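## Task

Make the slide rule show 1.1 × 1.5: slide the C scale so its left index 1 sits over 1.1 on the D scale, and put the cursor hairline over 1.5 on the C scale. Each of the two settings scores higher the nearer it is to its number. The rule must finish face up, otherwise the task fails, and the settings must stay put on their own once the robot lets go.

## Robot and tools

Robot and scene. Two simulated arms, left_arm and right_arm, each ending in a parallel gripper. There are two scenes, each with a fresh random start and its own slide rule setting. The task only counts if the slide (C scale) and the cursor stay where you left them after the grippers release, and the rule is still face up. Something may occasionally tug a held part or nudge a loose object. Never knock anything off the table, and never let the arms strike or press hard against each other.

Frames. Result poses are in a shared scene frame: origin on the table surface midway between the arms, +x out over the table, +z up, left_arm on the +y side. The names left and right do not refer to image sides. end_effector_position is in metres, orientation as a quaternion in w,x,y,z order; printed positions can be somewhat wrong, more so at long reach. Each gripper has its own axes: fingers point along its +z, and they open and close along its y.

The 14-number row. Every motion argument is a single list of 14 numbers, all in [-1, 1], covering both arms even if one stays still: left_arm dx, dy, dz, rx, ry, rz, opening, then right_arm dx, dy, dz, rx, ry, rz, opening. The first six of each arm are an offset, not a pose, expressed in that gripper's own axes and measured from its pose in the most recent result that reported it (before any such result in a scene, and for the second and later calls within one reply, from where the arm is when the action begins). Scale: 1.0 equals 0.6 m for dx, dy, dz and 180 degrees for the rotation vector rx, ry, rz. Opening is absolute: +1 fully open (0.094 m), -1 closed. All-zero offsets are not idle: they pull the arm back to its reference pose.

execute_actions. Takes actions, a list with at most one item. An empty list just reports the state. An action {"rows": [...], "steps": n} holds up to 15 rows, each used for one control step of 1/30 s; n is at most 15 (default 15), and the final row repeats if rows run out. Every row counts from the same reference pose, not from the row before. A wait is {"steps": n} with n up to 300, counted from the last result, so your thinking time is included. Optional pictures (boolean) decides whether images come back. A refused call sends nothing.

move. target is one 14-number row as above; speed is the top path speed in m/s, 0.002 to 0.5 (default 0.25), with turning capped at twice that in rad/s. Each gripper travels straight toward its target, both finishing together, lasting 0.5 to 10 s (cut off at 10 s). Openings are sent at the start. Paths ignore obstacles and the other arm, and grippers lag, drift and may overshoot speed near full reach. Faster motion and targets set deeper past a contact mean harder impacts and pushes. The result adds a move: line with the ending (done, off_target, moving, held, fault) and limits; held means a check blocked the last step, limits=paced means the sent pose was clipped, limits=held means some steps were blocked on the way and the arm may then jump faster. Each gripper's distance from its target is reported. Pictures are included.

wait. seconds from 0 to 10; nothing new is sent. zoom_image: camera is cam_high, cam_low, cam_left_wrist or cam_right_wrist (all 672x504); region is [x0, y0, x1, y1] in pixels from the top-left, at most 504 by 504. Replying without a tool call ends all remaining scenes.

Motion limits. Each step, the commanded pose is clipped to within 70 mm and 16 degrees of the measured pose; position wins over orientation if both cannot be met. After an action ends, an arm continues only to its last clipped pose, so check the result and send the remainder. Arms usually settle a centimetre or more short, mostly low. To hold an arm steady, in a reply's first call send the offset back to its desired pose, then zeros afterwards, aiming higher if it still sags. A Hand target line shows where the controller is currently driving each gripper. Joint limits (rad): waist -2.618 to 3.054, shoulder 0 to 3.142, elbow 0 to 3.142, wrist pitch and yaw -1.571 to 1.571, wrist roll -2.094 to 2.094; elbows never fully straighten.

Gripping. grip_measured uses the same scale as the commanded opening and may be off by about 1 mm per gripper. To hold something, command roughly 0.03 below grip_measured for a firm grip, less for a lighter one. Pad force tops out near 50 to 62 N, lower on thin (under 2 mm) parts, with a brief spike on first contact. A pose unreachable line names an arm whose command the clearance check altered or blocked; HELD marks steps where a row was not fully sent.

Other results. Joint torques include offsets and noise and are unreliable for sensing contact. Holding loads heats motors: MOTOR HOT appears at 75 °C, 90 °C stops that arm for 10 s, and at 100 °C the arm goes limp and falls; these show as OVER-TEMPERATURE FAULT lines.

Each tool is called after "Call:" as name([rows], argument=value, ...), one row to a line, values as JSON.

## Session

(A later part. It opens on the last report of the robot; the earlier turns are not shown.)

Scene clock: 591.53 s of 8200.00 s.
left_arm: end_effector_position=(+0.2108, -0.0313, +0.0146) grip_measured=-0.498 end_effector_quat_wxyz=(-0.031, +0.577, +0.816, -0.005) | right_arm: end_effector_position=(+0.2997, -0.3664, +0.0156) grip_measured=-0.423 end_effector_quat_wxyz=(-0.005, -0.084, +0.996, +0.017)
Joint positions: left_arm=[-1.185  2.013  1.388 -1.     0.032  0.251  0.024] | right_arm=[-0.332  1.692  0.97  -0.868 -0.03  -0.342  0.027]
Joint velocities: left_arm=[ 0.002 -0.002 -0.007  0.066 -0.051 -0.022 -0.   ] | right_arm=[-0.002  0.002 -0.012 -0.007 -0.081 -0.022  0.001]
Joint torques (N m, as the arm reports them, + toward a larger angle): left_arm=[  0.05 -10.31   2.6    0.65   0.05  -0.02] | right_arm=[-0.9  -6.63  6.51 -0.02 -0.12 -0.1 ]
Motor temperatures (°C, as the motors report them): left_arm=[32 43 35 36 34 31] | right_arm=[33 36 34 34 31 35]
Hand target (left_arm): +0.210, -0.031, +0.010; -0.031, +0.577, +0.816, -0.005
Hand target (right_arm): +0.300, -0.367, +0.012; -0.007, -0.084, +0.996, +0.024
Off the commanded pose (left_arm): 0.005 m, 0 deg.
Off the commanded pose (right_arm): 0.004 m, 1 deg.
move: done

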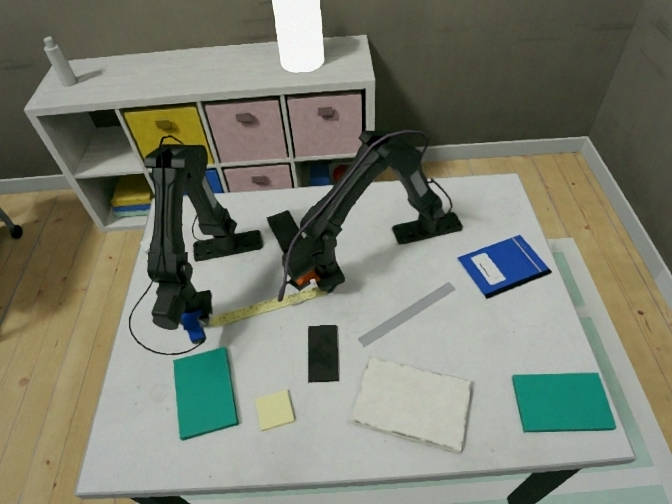

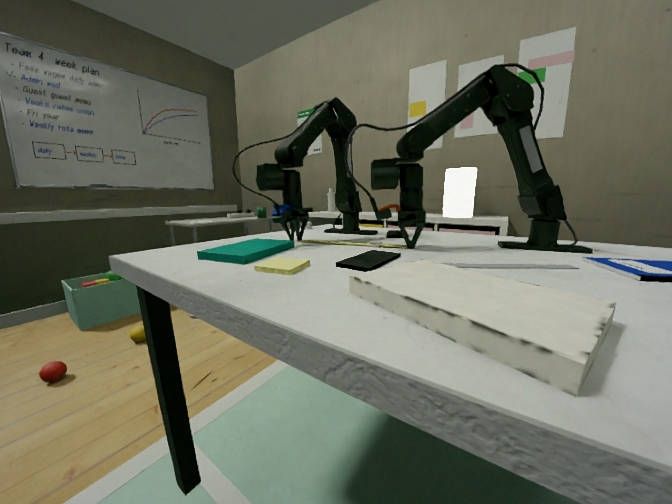

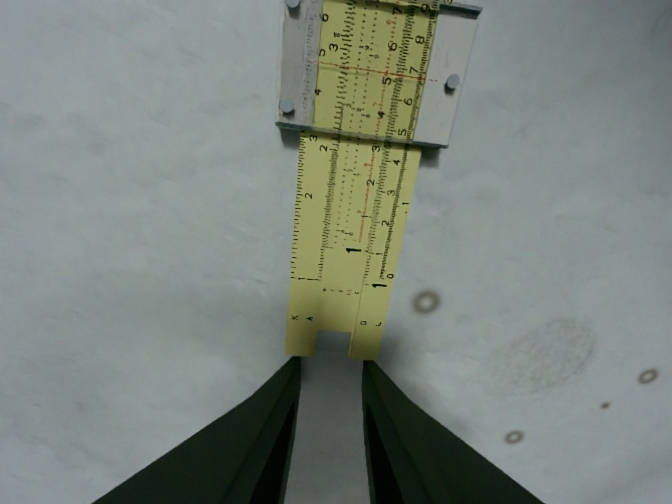

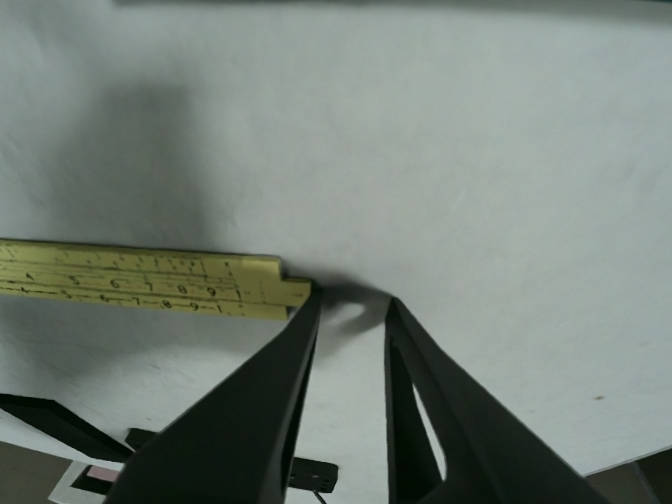

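Call:
move(target=[0,0,0.008,0,0,0,-0.5, 0,0,0.006,-0.004,0,0,-0.40], speed=0.03)

Call:
zoom_image(camera="cam_left_wrist", region=[280,220,420,370])

Scene clock: 594.20 s of 8200.00 s.
left_arm: end_effector_position=(+0.2108, -0.0312, +0.0146) grip_measured=-0.498 end_effector_quat_wxyz=(-0.031, +0.577, +0.816, -0.005) | right_arm: end_effector_position=(+0.2997, -0.3664, +0.0158) grip_measured=-0.403 end_effector_quat_wxyz=(-0.005, -0.084, +0.996, +0.017)
Joint positions: left_arm=[-1.185  2.013  1.388 -1.     0.032  0.251  0.024] | right_arm=[-0.332  1.691  0.97  -0.868 -0.03  -0.342  0.028]
Joint velocities: left_arm=[ 0.002 -0.007  0.007  0.022 -0.051  0.051 -0.001] | right_arm=[ 0.002 -0.002  0.002 -0.051 -0.022  0.007  0.001]
Joint torques (N m, as the arm reports them, + toward a larger angle): left_arm=[  0.05 -10.25   2.73   0.64   0.02  -0.03] | right_arm=[-0.58 -6.67  6.08 -0.02 -0.11 -0.03]
Motor temperatures (°C, as the motors report them): left_arm=[32 43 35 36 34 31] | right_arm=[33 36 34 34 31 35]
Hand target (left_arm): +0.210, -0.031, +0.010; -0.031, +0.577, +0.816, -0.005
Hand target (right_arm): +0.300, -0.366, +0.012; -0.006, -0.084, +0.996, +0.023
Off the commanded pose (left_arm): 0.005 m, 0 deg.
Off the commanded pose (right_arm): 0.004 m, 1 deg.
move: done

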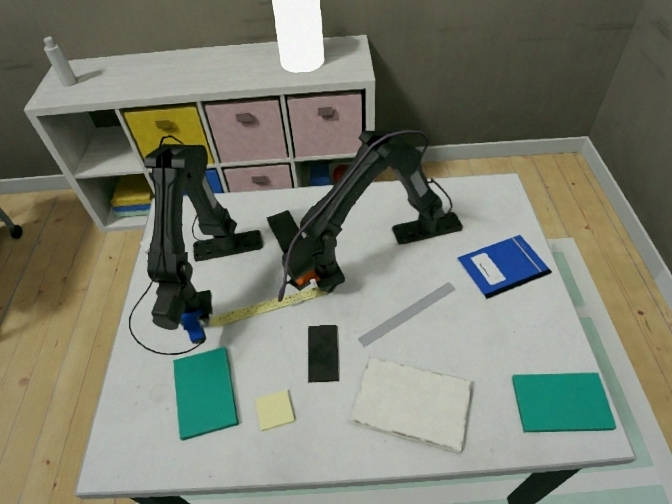

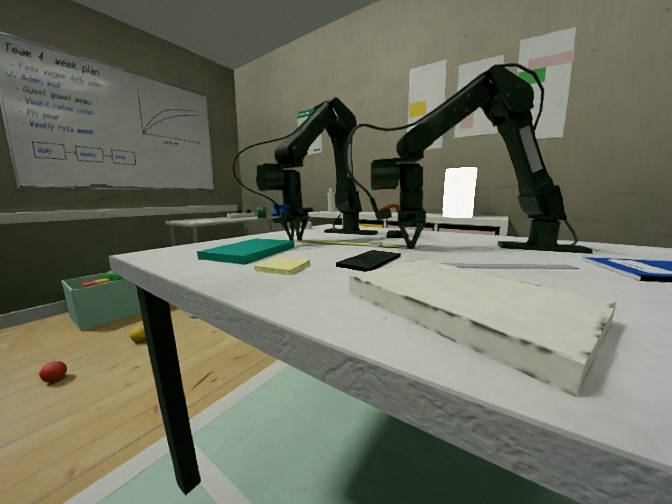

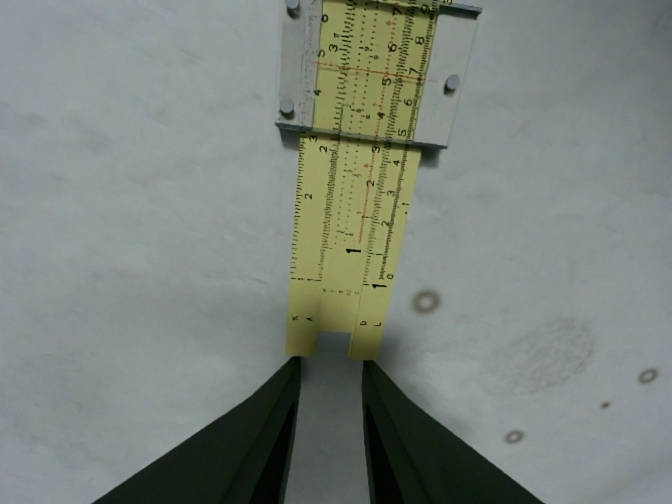

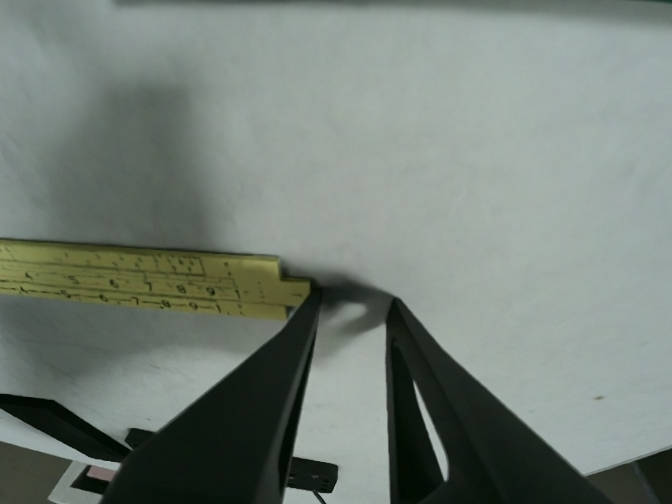

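Region (280, 220, 420, 370) of cam_left_wrist's 672x504 image, scaled by 3.360, with more detail than that image has; it fills the left 470 columns of this view, and the rest is white.

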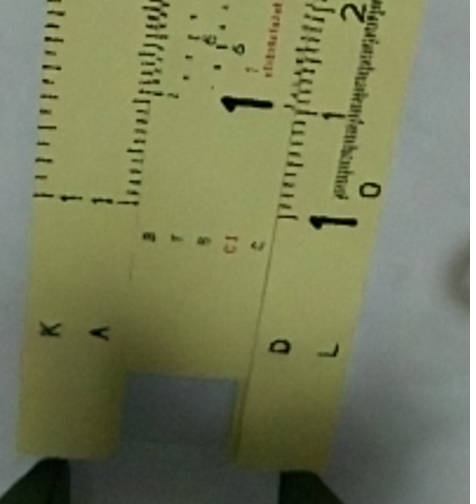

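Call:
move(target=[0,0,0.008,0,0,0,-0.5, 0,0,0.006,-0.004,0,0,-0.38], speed=0.03)

Call:
zoom_image(camera="cam_left_wrist", region=[320,220,420,300])

Scene clock: 596.67 s of 8200.00 s.
left_arm: end_effector_position=(+0.2107, -0.0311, +0.0146) grip_measured=-0.498 end_effector_quat_wxyz=(-0.031, +0.577, +0.816, -0.005) | right_arm: end_effector_position=(+0.2997, -0.3664, +0.0158) grip_measured=-0.383 end_effector_quat_wxyz=(-0.005, -0.084, +0.996, +0.017)
Joint positions: left_arm=[-1.185  2.013  1.388 -1.001  0.032  0.251  0.024] | right_arm=[-0.332  1.691  0.97  -0.868 -0.03  -0.342  0.029]
Joint velocities: left_arm=[ 0.017  0.017  0.002  0.051  0.081 -0.037  0.   ] | right_arm=[-0.007  0.007 -0.002  0.022  0.022 -0.037 -0.001]
Joint torques (N m, as the arm reports them, + toward a larger angle): left_arm=[ -0.11 -10.27   2.78   0.63   0.03  -0.01] | right_arm=[-0.57 -6.86  5.92  0.03 -0.12 -0.05]
Motor temperatures (°C, as the motors report them): left_arm=[32 43 35 36 34 31] | right_arm=[33 36 34 34 31 35]
Hand target (left_arm): +0.210, -0.031, +0.010; -0.031, +0.577, +0.816, -0.005
Hand target (right_arm): +0.300, -0.366, +0.012; -0.005, -0.084, +0.996, +0.023
Off the commanded pose (left_arm): 0.005 m, 0 deg.
Off the commanded pose (right_arm): 0.004 m, 1 deg.
move: done

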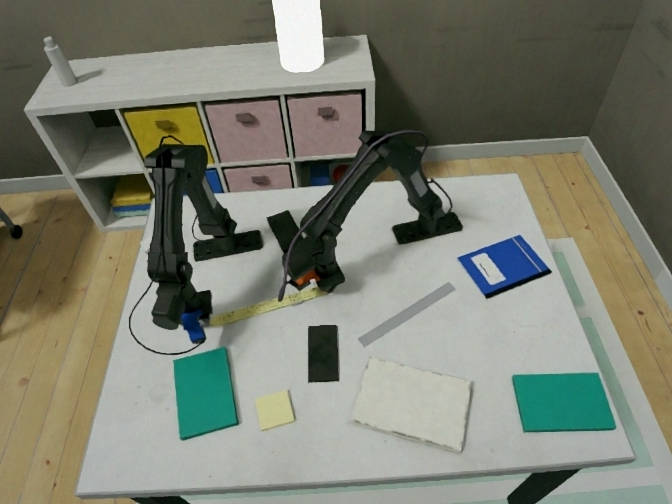

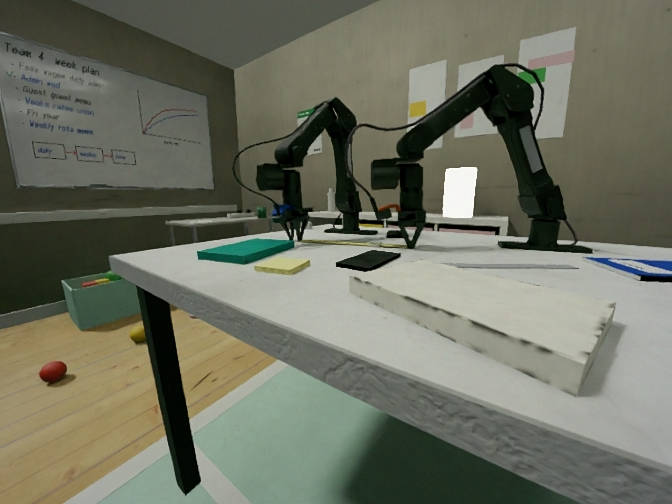

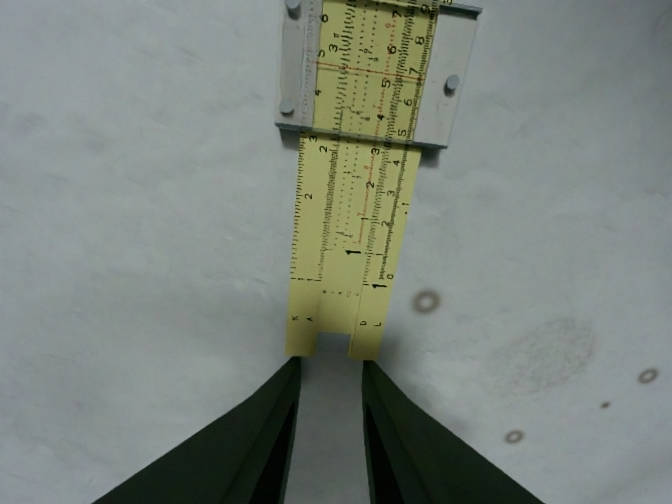

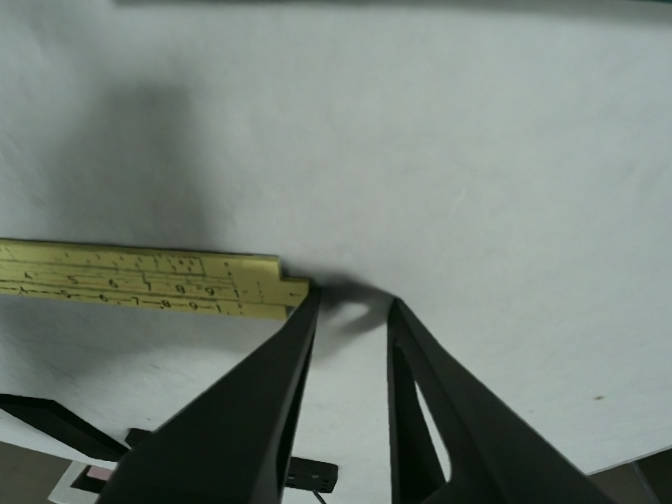

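Region (320, 220, 420, 300) of cam_left_wrist's 672x504 image, scaled by 5.040, with more detail than that image has; it fills the top 403 rows of this view, and the rest is white.

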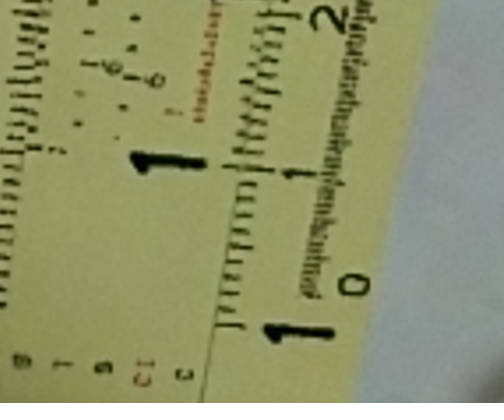

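Call:
move(target=[0,0,0.008,0,0,0,-0.5, 0,0,0.006,-0.004,0,0,-0.376], speed=0.03)

Call:
zoom_image(camera="cam_left_wrist", region=[345,235,405,275])

Call:
zoom_image(camera="cam_left_wrist", region=[360,40,460,120])

Scene clock: 600.50 s of 8200.00 s.
left_arm: end_effector_position=(+0.2107, -0.0311, +0.0146) grip_measured=-0.498 end_effector_quat_wxyz=(-0.031, +0.577, +0.816, -0.005) | right_arm: end_effector_position=(+0.2997, -0.3663, +0.0158) grip_measured=-0.379 end_effector_quat_wxyz=(-0.005, -0.084, +0.996, +0.017)
Joint positions: left_arm=[-1.185  2.013  1.388 -1.001  0.032  0.251  0.024] | right_arm=[-0.332  1.691  0.97  -0.868 -0.03  -0.342  0.029]
Joint velocities: left_arm=[-0.022 -0.002 -0.002  0.007  0.037 -0.007 -0.   ] | right_arm=[-0.007 -0.002 -0.002 -0.022  0.051 -0.051 -0.001]
Joint torques (N m, as the arm reports them, + toward a larger angle): left_arm=[ -0.06 -10.24   2.68   0.63   0.05  -0.02] | right_arm=[-0.71 -7.    6.2   0.03 -0.09 -0.06]
Motor temperatures (°C, as the motors report them): left_arm=[32 43 35 36 34 31] | right_arm=[33 36 34 34 31 35]
Hand target (left_arm): +0.210, -0.031, +0.010; -0.031, +0.577, +0.816, -0.005
Hand target (right_arm): +0.300, -0.366, +0.012; -0.005, -0.084, +0.996, +0.023
Off the commanded pose (left_arm): 0.005 m, 0 deg.
Off the commanded pose (right_arm): 0.004 m, 1 deg.
After step 90, 0.13 s passed at rest.
move: done

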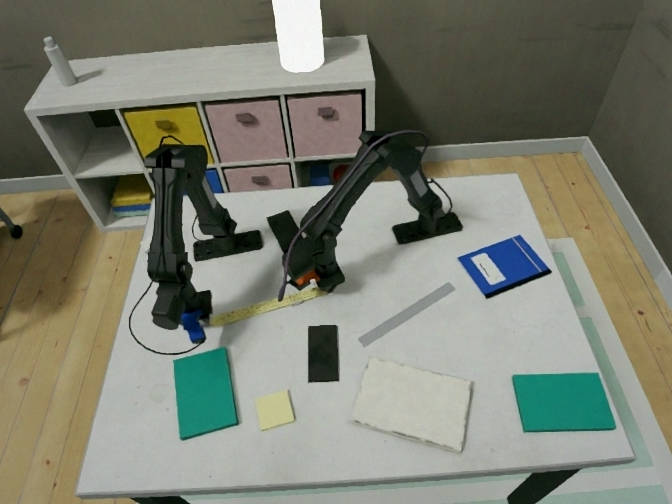

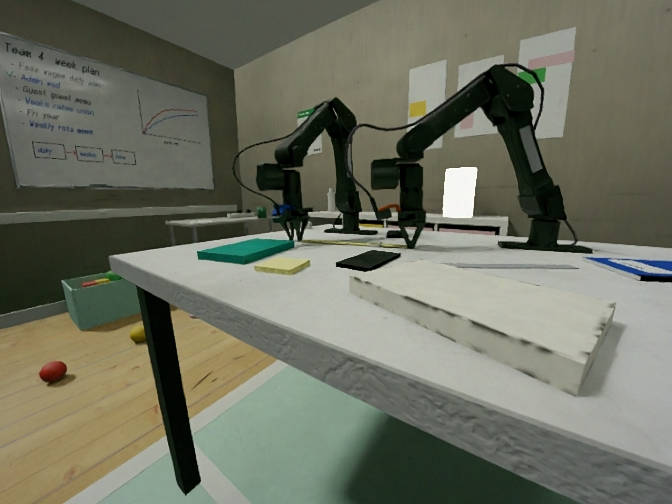

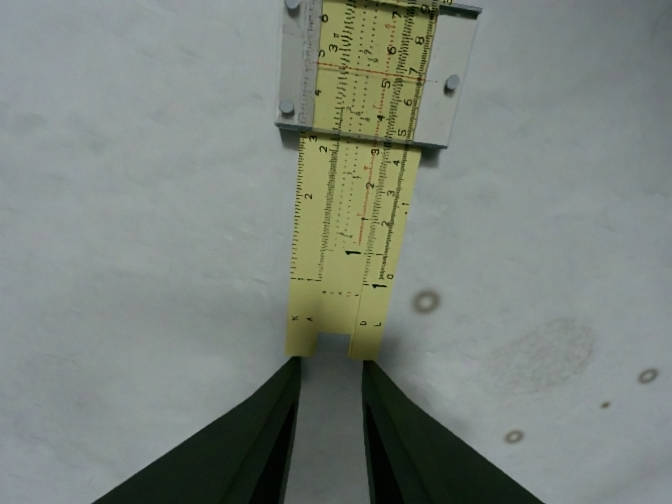

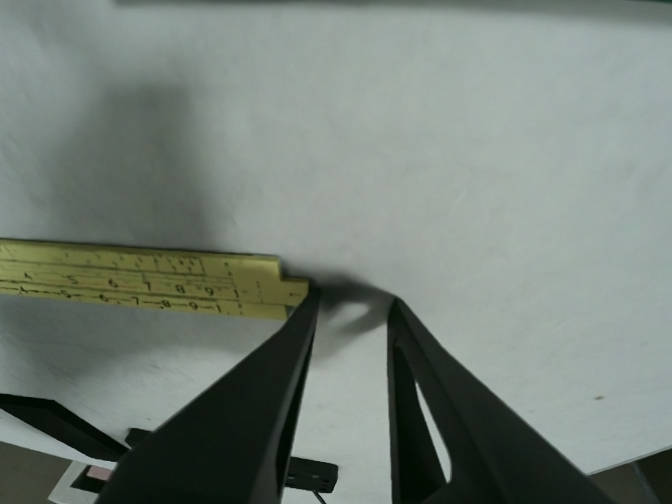

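Region (345, 235, 405, 275) of cam_left_wrist's 672x504 image, scaled by 8.400, with more detail than that image has.

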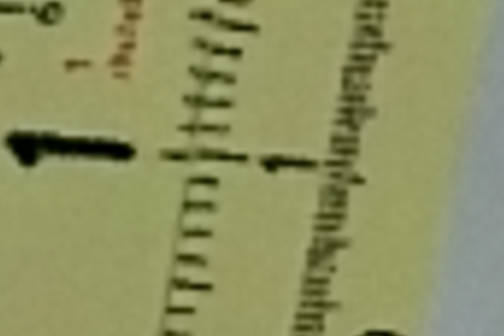

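Region (360, 40, 460, 120) of cam_left_wrist's 672x504 image, scaled by 5.040, with more detail than that image has; it fills the top 403 rows of this view, and the rest is white.

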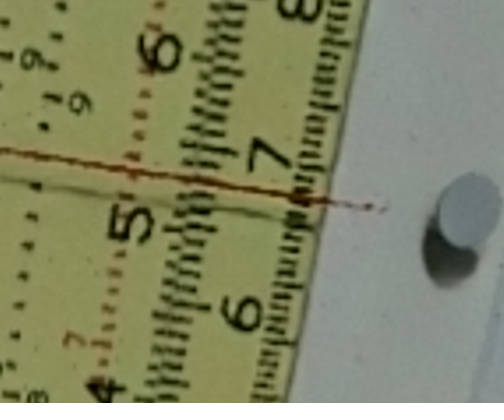

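Call:
move(target=[0,0,0.006,0,0,0,-0.5, 0,0,0.004,0,0,0,-0.5], speed=0.05)

Call:
move(target=[0.01,0,-0.12,0,0,0,-0.5, 0,0,-0.09,0.01,0,0,-0.5], speed=0.08)

Scene clock: 638.57 s of 8200.00 s.
left_arm: end_effector_position=(+0.2107, -0.0311, +0.0146) grip_measured=-0.498 end_effector_quat_wxyz=(-0.031, +0.577, +0.816, -0.005) | right_arm: end_effector_position=(+0.2997, -0.3677, +0.0157) grip_measured=-0.497 end_effector_quat_wxyz=(-0.005, -0.085, +0.996, +0.013)
Joint positions: left_arm=[-1.185  2.013  1.388 -1.001  0.032  0.251  0.024] | right_arm=[-0.332  1.691  0.97  -0.867 -0.022 -0.342  0.024]
Joint velocities: left_arm=[ 0.002 -0.017  0.007 -0.007 -0.007  0.007  0.   ] | right_arm=[ 0.002 -0.002 -0.007 -0.007 -0.022  0.007 -0.   ]
Joint torques (N m, as the arm reports them, + toward a larger angle): left_arm=[ -0.05 -10.52   2.86   0.62   0.03  -0.02] | right_arm=[ 0.14 -7.43  5.89 -0.01 -0.03 -0.03]
Motor temperatures (°C, as the motors report them): left_arm=[32 43 35 36 34 31] | right_arm=[33 36 34 34 31 35]
Hand target (left_arm): +0.210, -0.031, +0.011; -0.031, +0.577, +0.816, -0.005
Hand target (right_arm): +0.300, -0.366, +0.013; -0.005, -0.084, +0.996, +0.017
Off the commanded pose (left_arm): 0.004 m, 0 deg.
Off the commanded pose (right_arm): 0.003 m, 0 deg.
After step 90, 34.37 s passed at rest.
move: done

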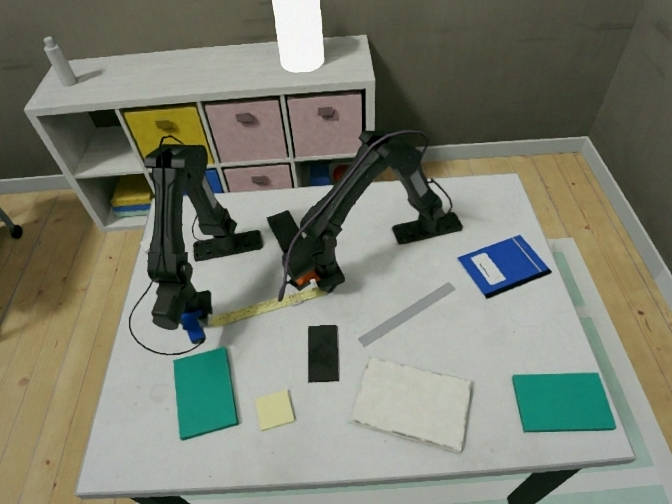

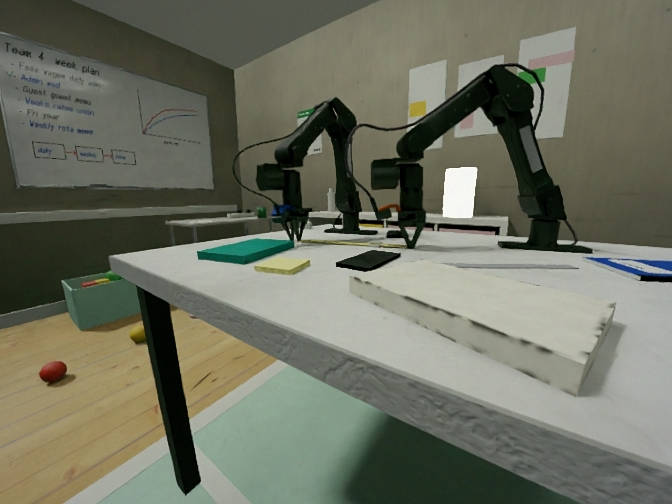

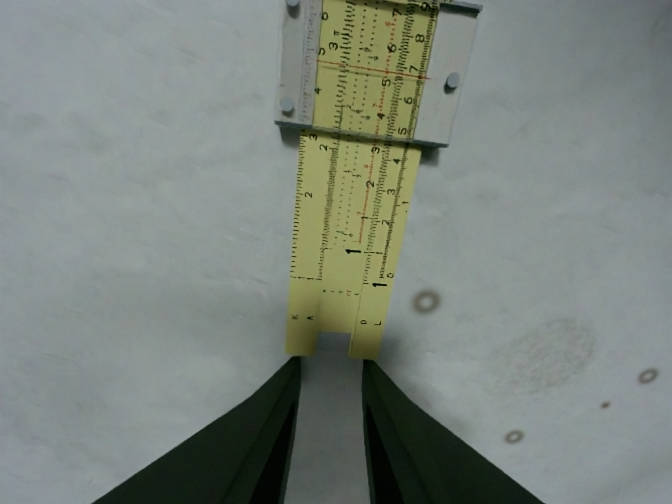

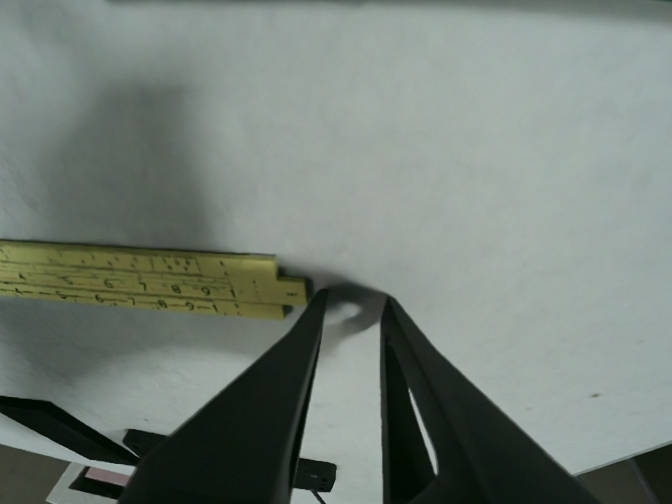

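Scene clock: 640.03 s of 8200.00 s.
left_arm: end_effector_position=(+0.2059, -0.0239, +0.0710) grip_measured=-0.498 end_effector_quat_wxyz=(-0.052, +0.579, +0.814, +0.003) | right_arm: end_effector_position=(+0.2954, -0.3689, +0.0583) grip_measured=-0.497 end_effector_quat_wxyz=(-0.016, -0.085, +0.996, +0.003)
Joint positions: left_arm=[-1.185  1.961  1.544 -1.252  0.032  0.257  0.024] | right_arm=[-0.323  1.627  1.082 -1.059  0.002 -0.334  0.024]
Joint velocities: left_arm=[ 0.002 -0.007  0.007 -0.037 -0.051  0.007 -0.001] | right_arm=[ 0.002 -0.007  0.022 -0.081 -0.066  0.037  0.   ]
Joint torques (N m, as the arm reports them, + toward a larger angle): left_arm=[  1.21 -13.11   5.73   0.32   0.01   0.08] | right_arm=[ 1.21 -9.39  9.45 -0.35  0.06  0.1 ]
Motor temperatures (°C, as the motors report them): left_arm=[32 43 35 36 34 31] | right_arm=[33 36 35 34 31 35]
Hand target (left_arm): +0.213, -0.026, +0.087; -0.031, +0.577, +0.816, -0.005
Hand target (right_arm): +0.300, -0.368, +0.070; -0.004, -0.085, +0.996, -0.003
Off the commanded pose (left_arm): 0.018 m, 3 deg.
Off the commanded pose (right_arm): 0.012 m, 2 deg.
move: off_target (left_arm, right_arm)

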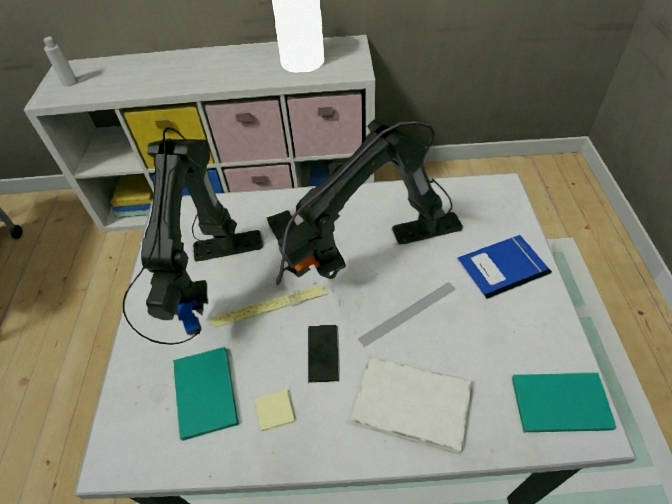

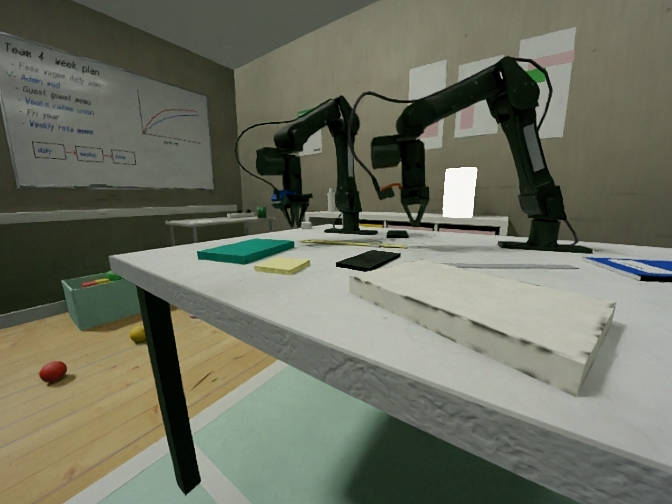

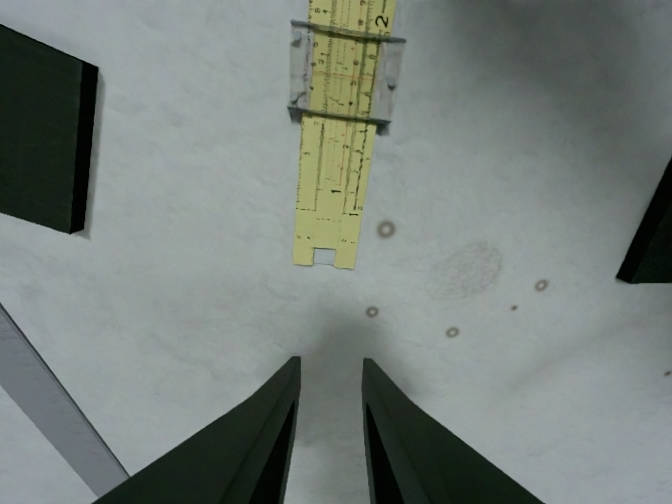

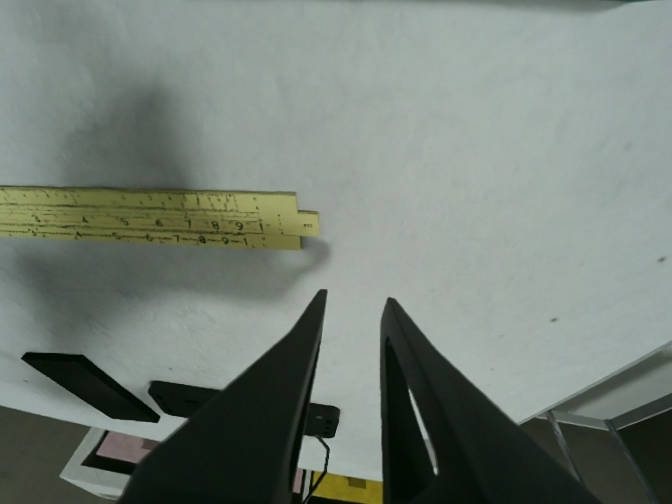

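Call:
move(target=[0.28,0,-0.05,0,0,0,-0.5, 0,0,-0.01,0,0,0,-0.5], speed=0.2)

Call:
move(target=[0,0,-0.015,0,0,0,-0.5, 0.017,0.45,-0.015,0,0,0,0.4], speed=0.2)

Scene clock: 646.83 s of 8200.00 s.
left_arm: end_effector_position=(+0.1511, +0.1278, +0.1110) grip_measured=-0.498 end_effector_quat_wxyz=(-0.056, +0.579, +0.813, +0.003) | right_arm: end_effector_position=(+0.2941, -0.3687, +0.0584) grip_measured=-0.497 end_effector_quat_wxyz=(-0.019, -0.085, +0.996, +0.004)
Joint positions: left_arm=[-0.997  1.368  1.051 -1.365  0.014  0.446  0.024] | right_arm=[-0.323  1.627  1.082 -1.065  0.002 -0.334  0.024]
Joint velocities: left_arm=[ 0.017  0.002 -0.007 -0.022  0.066 -0.007 -0.   ] | right_arm=[-0.017  0.002  0.007  0.081 -0.051  0.051 -0.   ]
Joint torques (N m, as the arm reports them, + toward a larger angle): left_arm=[ 1.11 -6.4   3.4   0.26  0.01  0.07] | right_arm=[ 0.06 -8.13  8.55 -0.3   0.04 -0.01]
Motor temperatures (°C, as the motors report them): left_arm=[32 44 35 35 34 31] | right_arm=[33 36 35 34 31 35]
Hand target (left_arm): +0.150, +0.132, +0.113; -0.053, +0.579, +0.814, +0.003
Hand target (right_arm): +0.295, -0.369, +0.064; -0.016, -0.085, +0.996, +0.003
Off the commanded pose (left_arm): 0.007 m, 0 deg.
Off the commanded pose (right_arm): 0.006 m, 0 deg.
After step 90, 2.43 s passed at rest.
move: done

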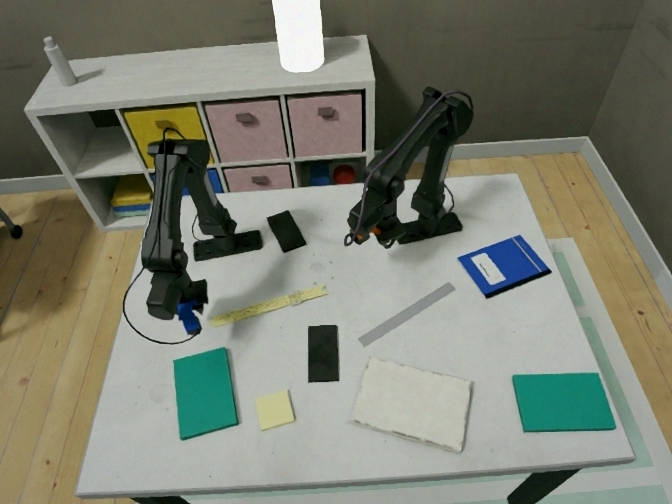

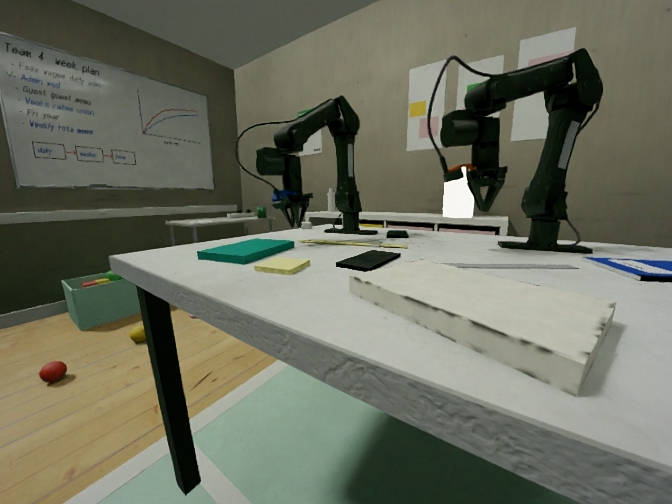

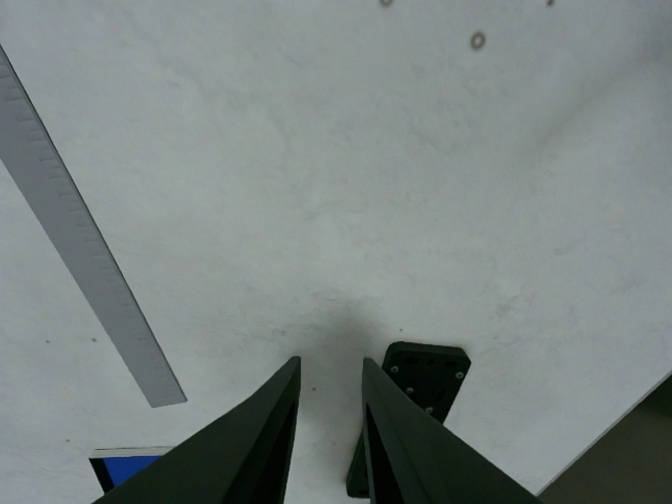

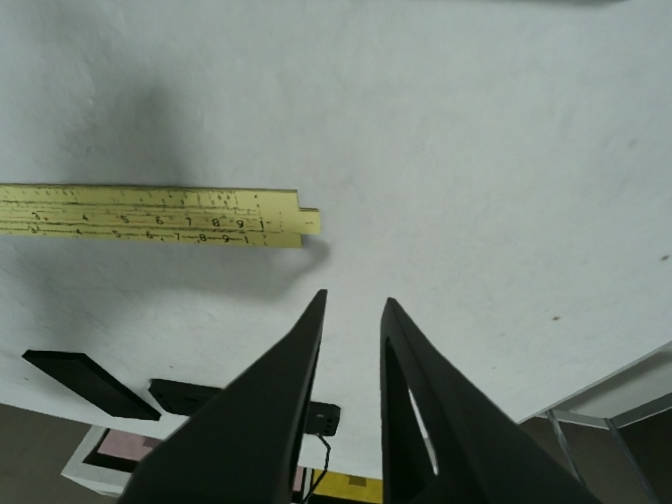

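Scene clock: 648.77 s of 8200.00 s.
left_arm: end_effector_position=(+0.1486, +0.1304, +0.1139) grip_measured=-0.498 end_effector_quat_wxyz=(-0.063, +0.579, +0.813, +0.004) | right_arm: end_effector_position=(+0.2372, -0.1036, +0.0644) grip_measured=+0.397 end_effector_quat_wxyz=(-0.028, -0.090, +0.995, +0.013)
Joint positions: left_arm=[-0.997  1.368  1.061 -1.39   0.014  0.446  0.024] | right_arm=[ 0.63   1.747  1.241 -1.093 -0.056  0.607  0.066]
Joint velocities: left_arm=[ 0.002 -0.017 -0.012 -0.022 -0.022 -0.022 -0.   ] | right_arm=[ 0.012  0.002 -0.022 -0.007 -0.007  0.022 -0.   ]
Joint torques (N m, as the arm reports them, + toward a larger angle): left_arm=[ 0.1  -4.59  5.76  0.22 -0.01  0.  ] | right_arm=[ 0.09 -8.32  9.7  -0.39 -0.01  0.02]
Motor temperatures (°C, as the motors report them): left_arm=[32 44 35 35 34 31] | right_arm=[33 36 35 34 31 35]
Hand target (left_arm): +0.152, +0.127, +0.120; -0.056, +0.579, +0.813, +0.003
Hand target (right_arm): +0.240, -0.101, +0.069; -0.028, -0.085, +0.996, +0.012
Off the commanded pose (left_arm): 0.008 m, 1 deg.
Off the commanded pose (right_arm): 0.007 m, 2 deg.
move: done

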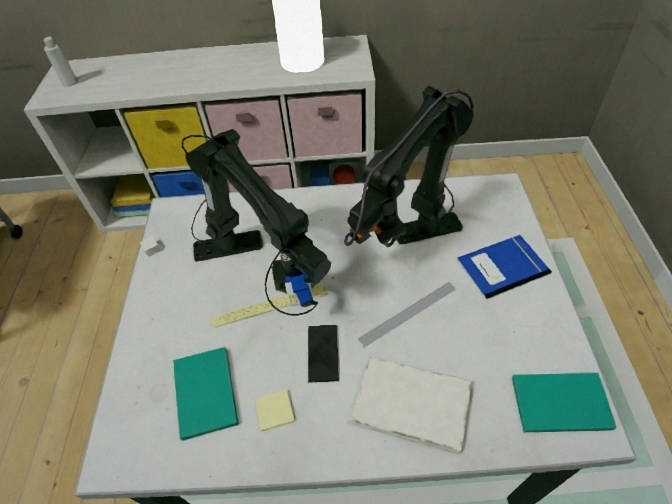

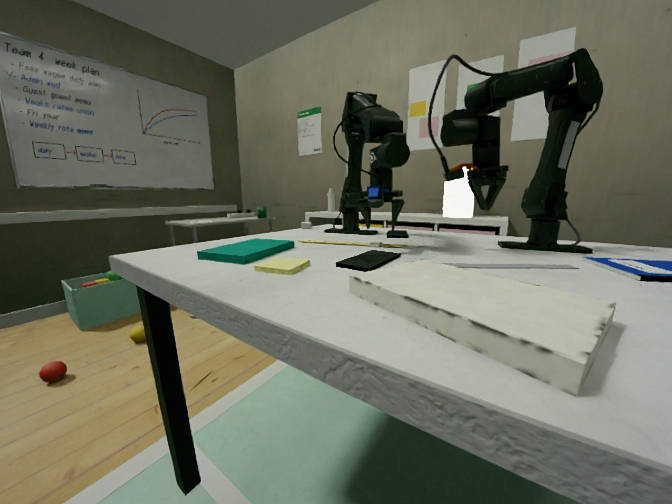

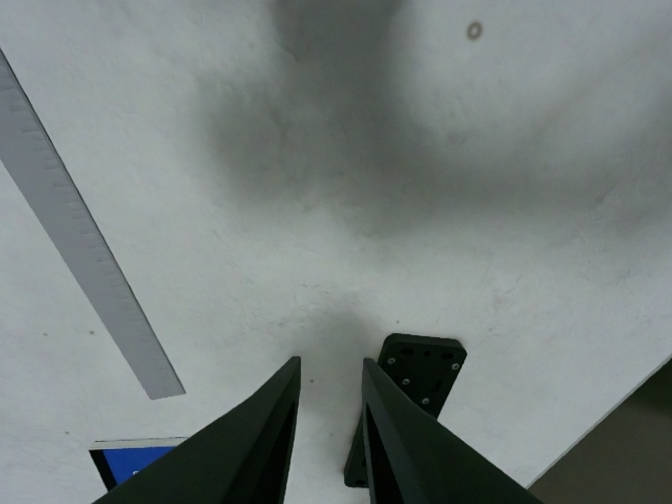

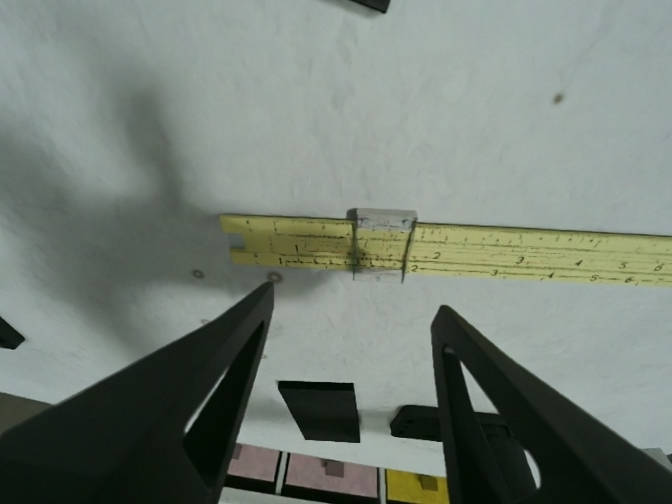

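Call:
move(target=[0,0,-0.015,0,0,0,-0.5, 0.03,-0.033,0.045,0,0,0,0.4], speed=0.1)

Scene clock: 656.17 s of 8200.00 s.
left_arm: end_effector_position=(+0.1463, +0.1328, +0.1170) grip_measured=-0.498 end_effector_quat_wxyz=(-0.070, +0.579, +0.812, +0.005) | right_arm: end_effector_position=(+0.2184, -0.1253, +0.0362) grip_measured=+0.397 end_effector_quat_wxyz=(-0.040, -0.089, +0.995, +0.004)
Joint positions: left_arm=[-0.997  1.368  1.071 -1.414  0.014  0.446  0.024] | right_arm=[ 0.623  1.703  1.072 -0.995 -0.056  0.601  0.066]
Joint velocities: left_arm=[-0.002 -0.017 -0.022 -0.037  0.066 -0.007 -0.001] | right_arm=[ 0.002  0.002 -0.037  0.022 -0.051  0.022 -0.   ]
Joint torques (N m, as the arm reports them, + toward a larger angle): left_arm=[ 0.18 -4.54  5.77  0.17  0.01  0.02] | right_arm=[ -0.82 -10.3    5.18   0.01  -0.04  -0.09]
Motor temperatures (°C, as the motors report them): left_arm=[32 43 35 35 34 31] | right_arm=[33 36 35 34 31 35]
Hand target (left_arm): +0.149, +0.130, +0.123; -0.063, +0.579, +0.813, +0.004
Hand target (right_arm): +0.222, -0.126, +0.038; -0.028, -0.090, +0.995, +0.012
Off the commanded pose (left_arm): 0.007 m, 1 deg.
Off the commanded pose (right_arm): 0.004 m, 2 deg.
After step 90, 3.40 s passed at rest.
move: done

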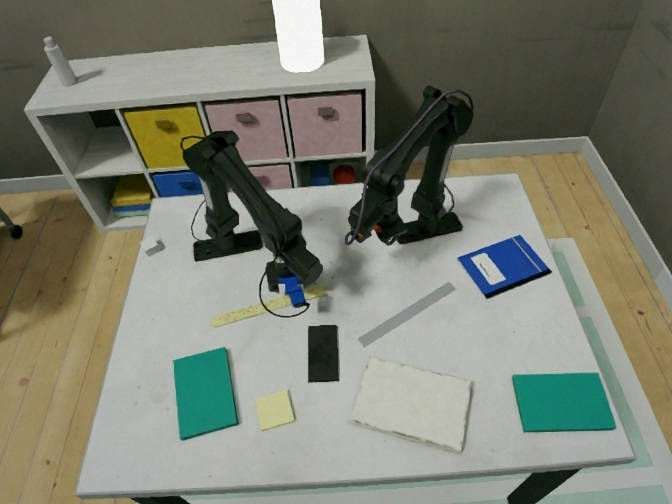

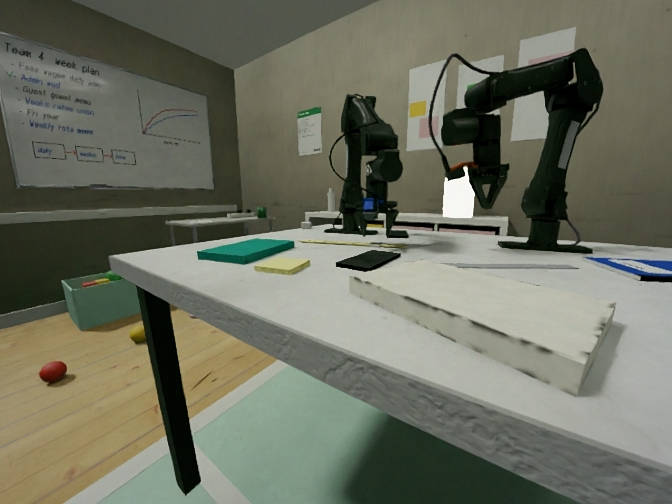

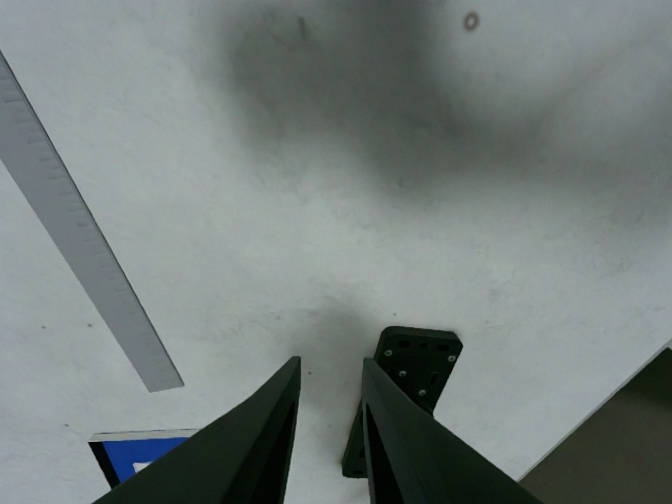

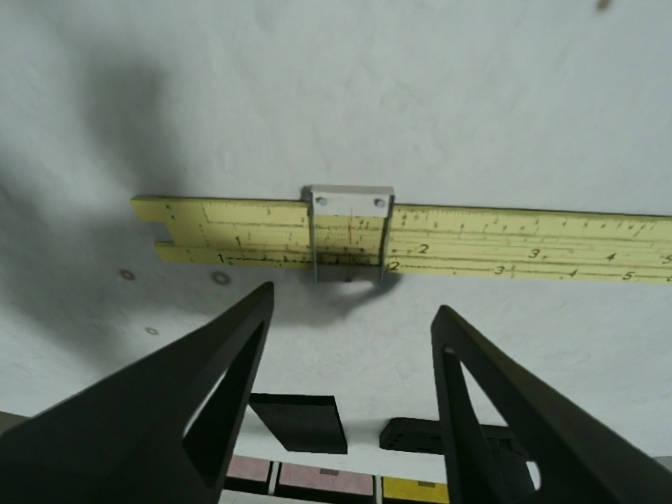

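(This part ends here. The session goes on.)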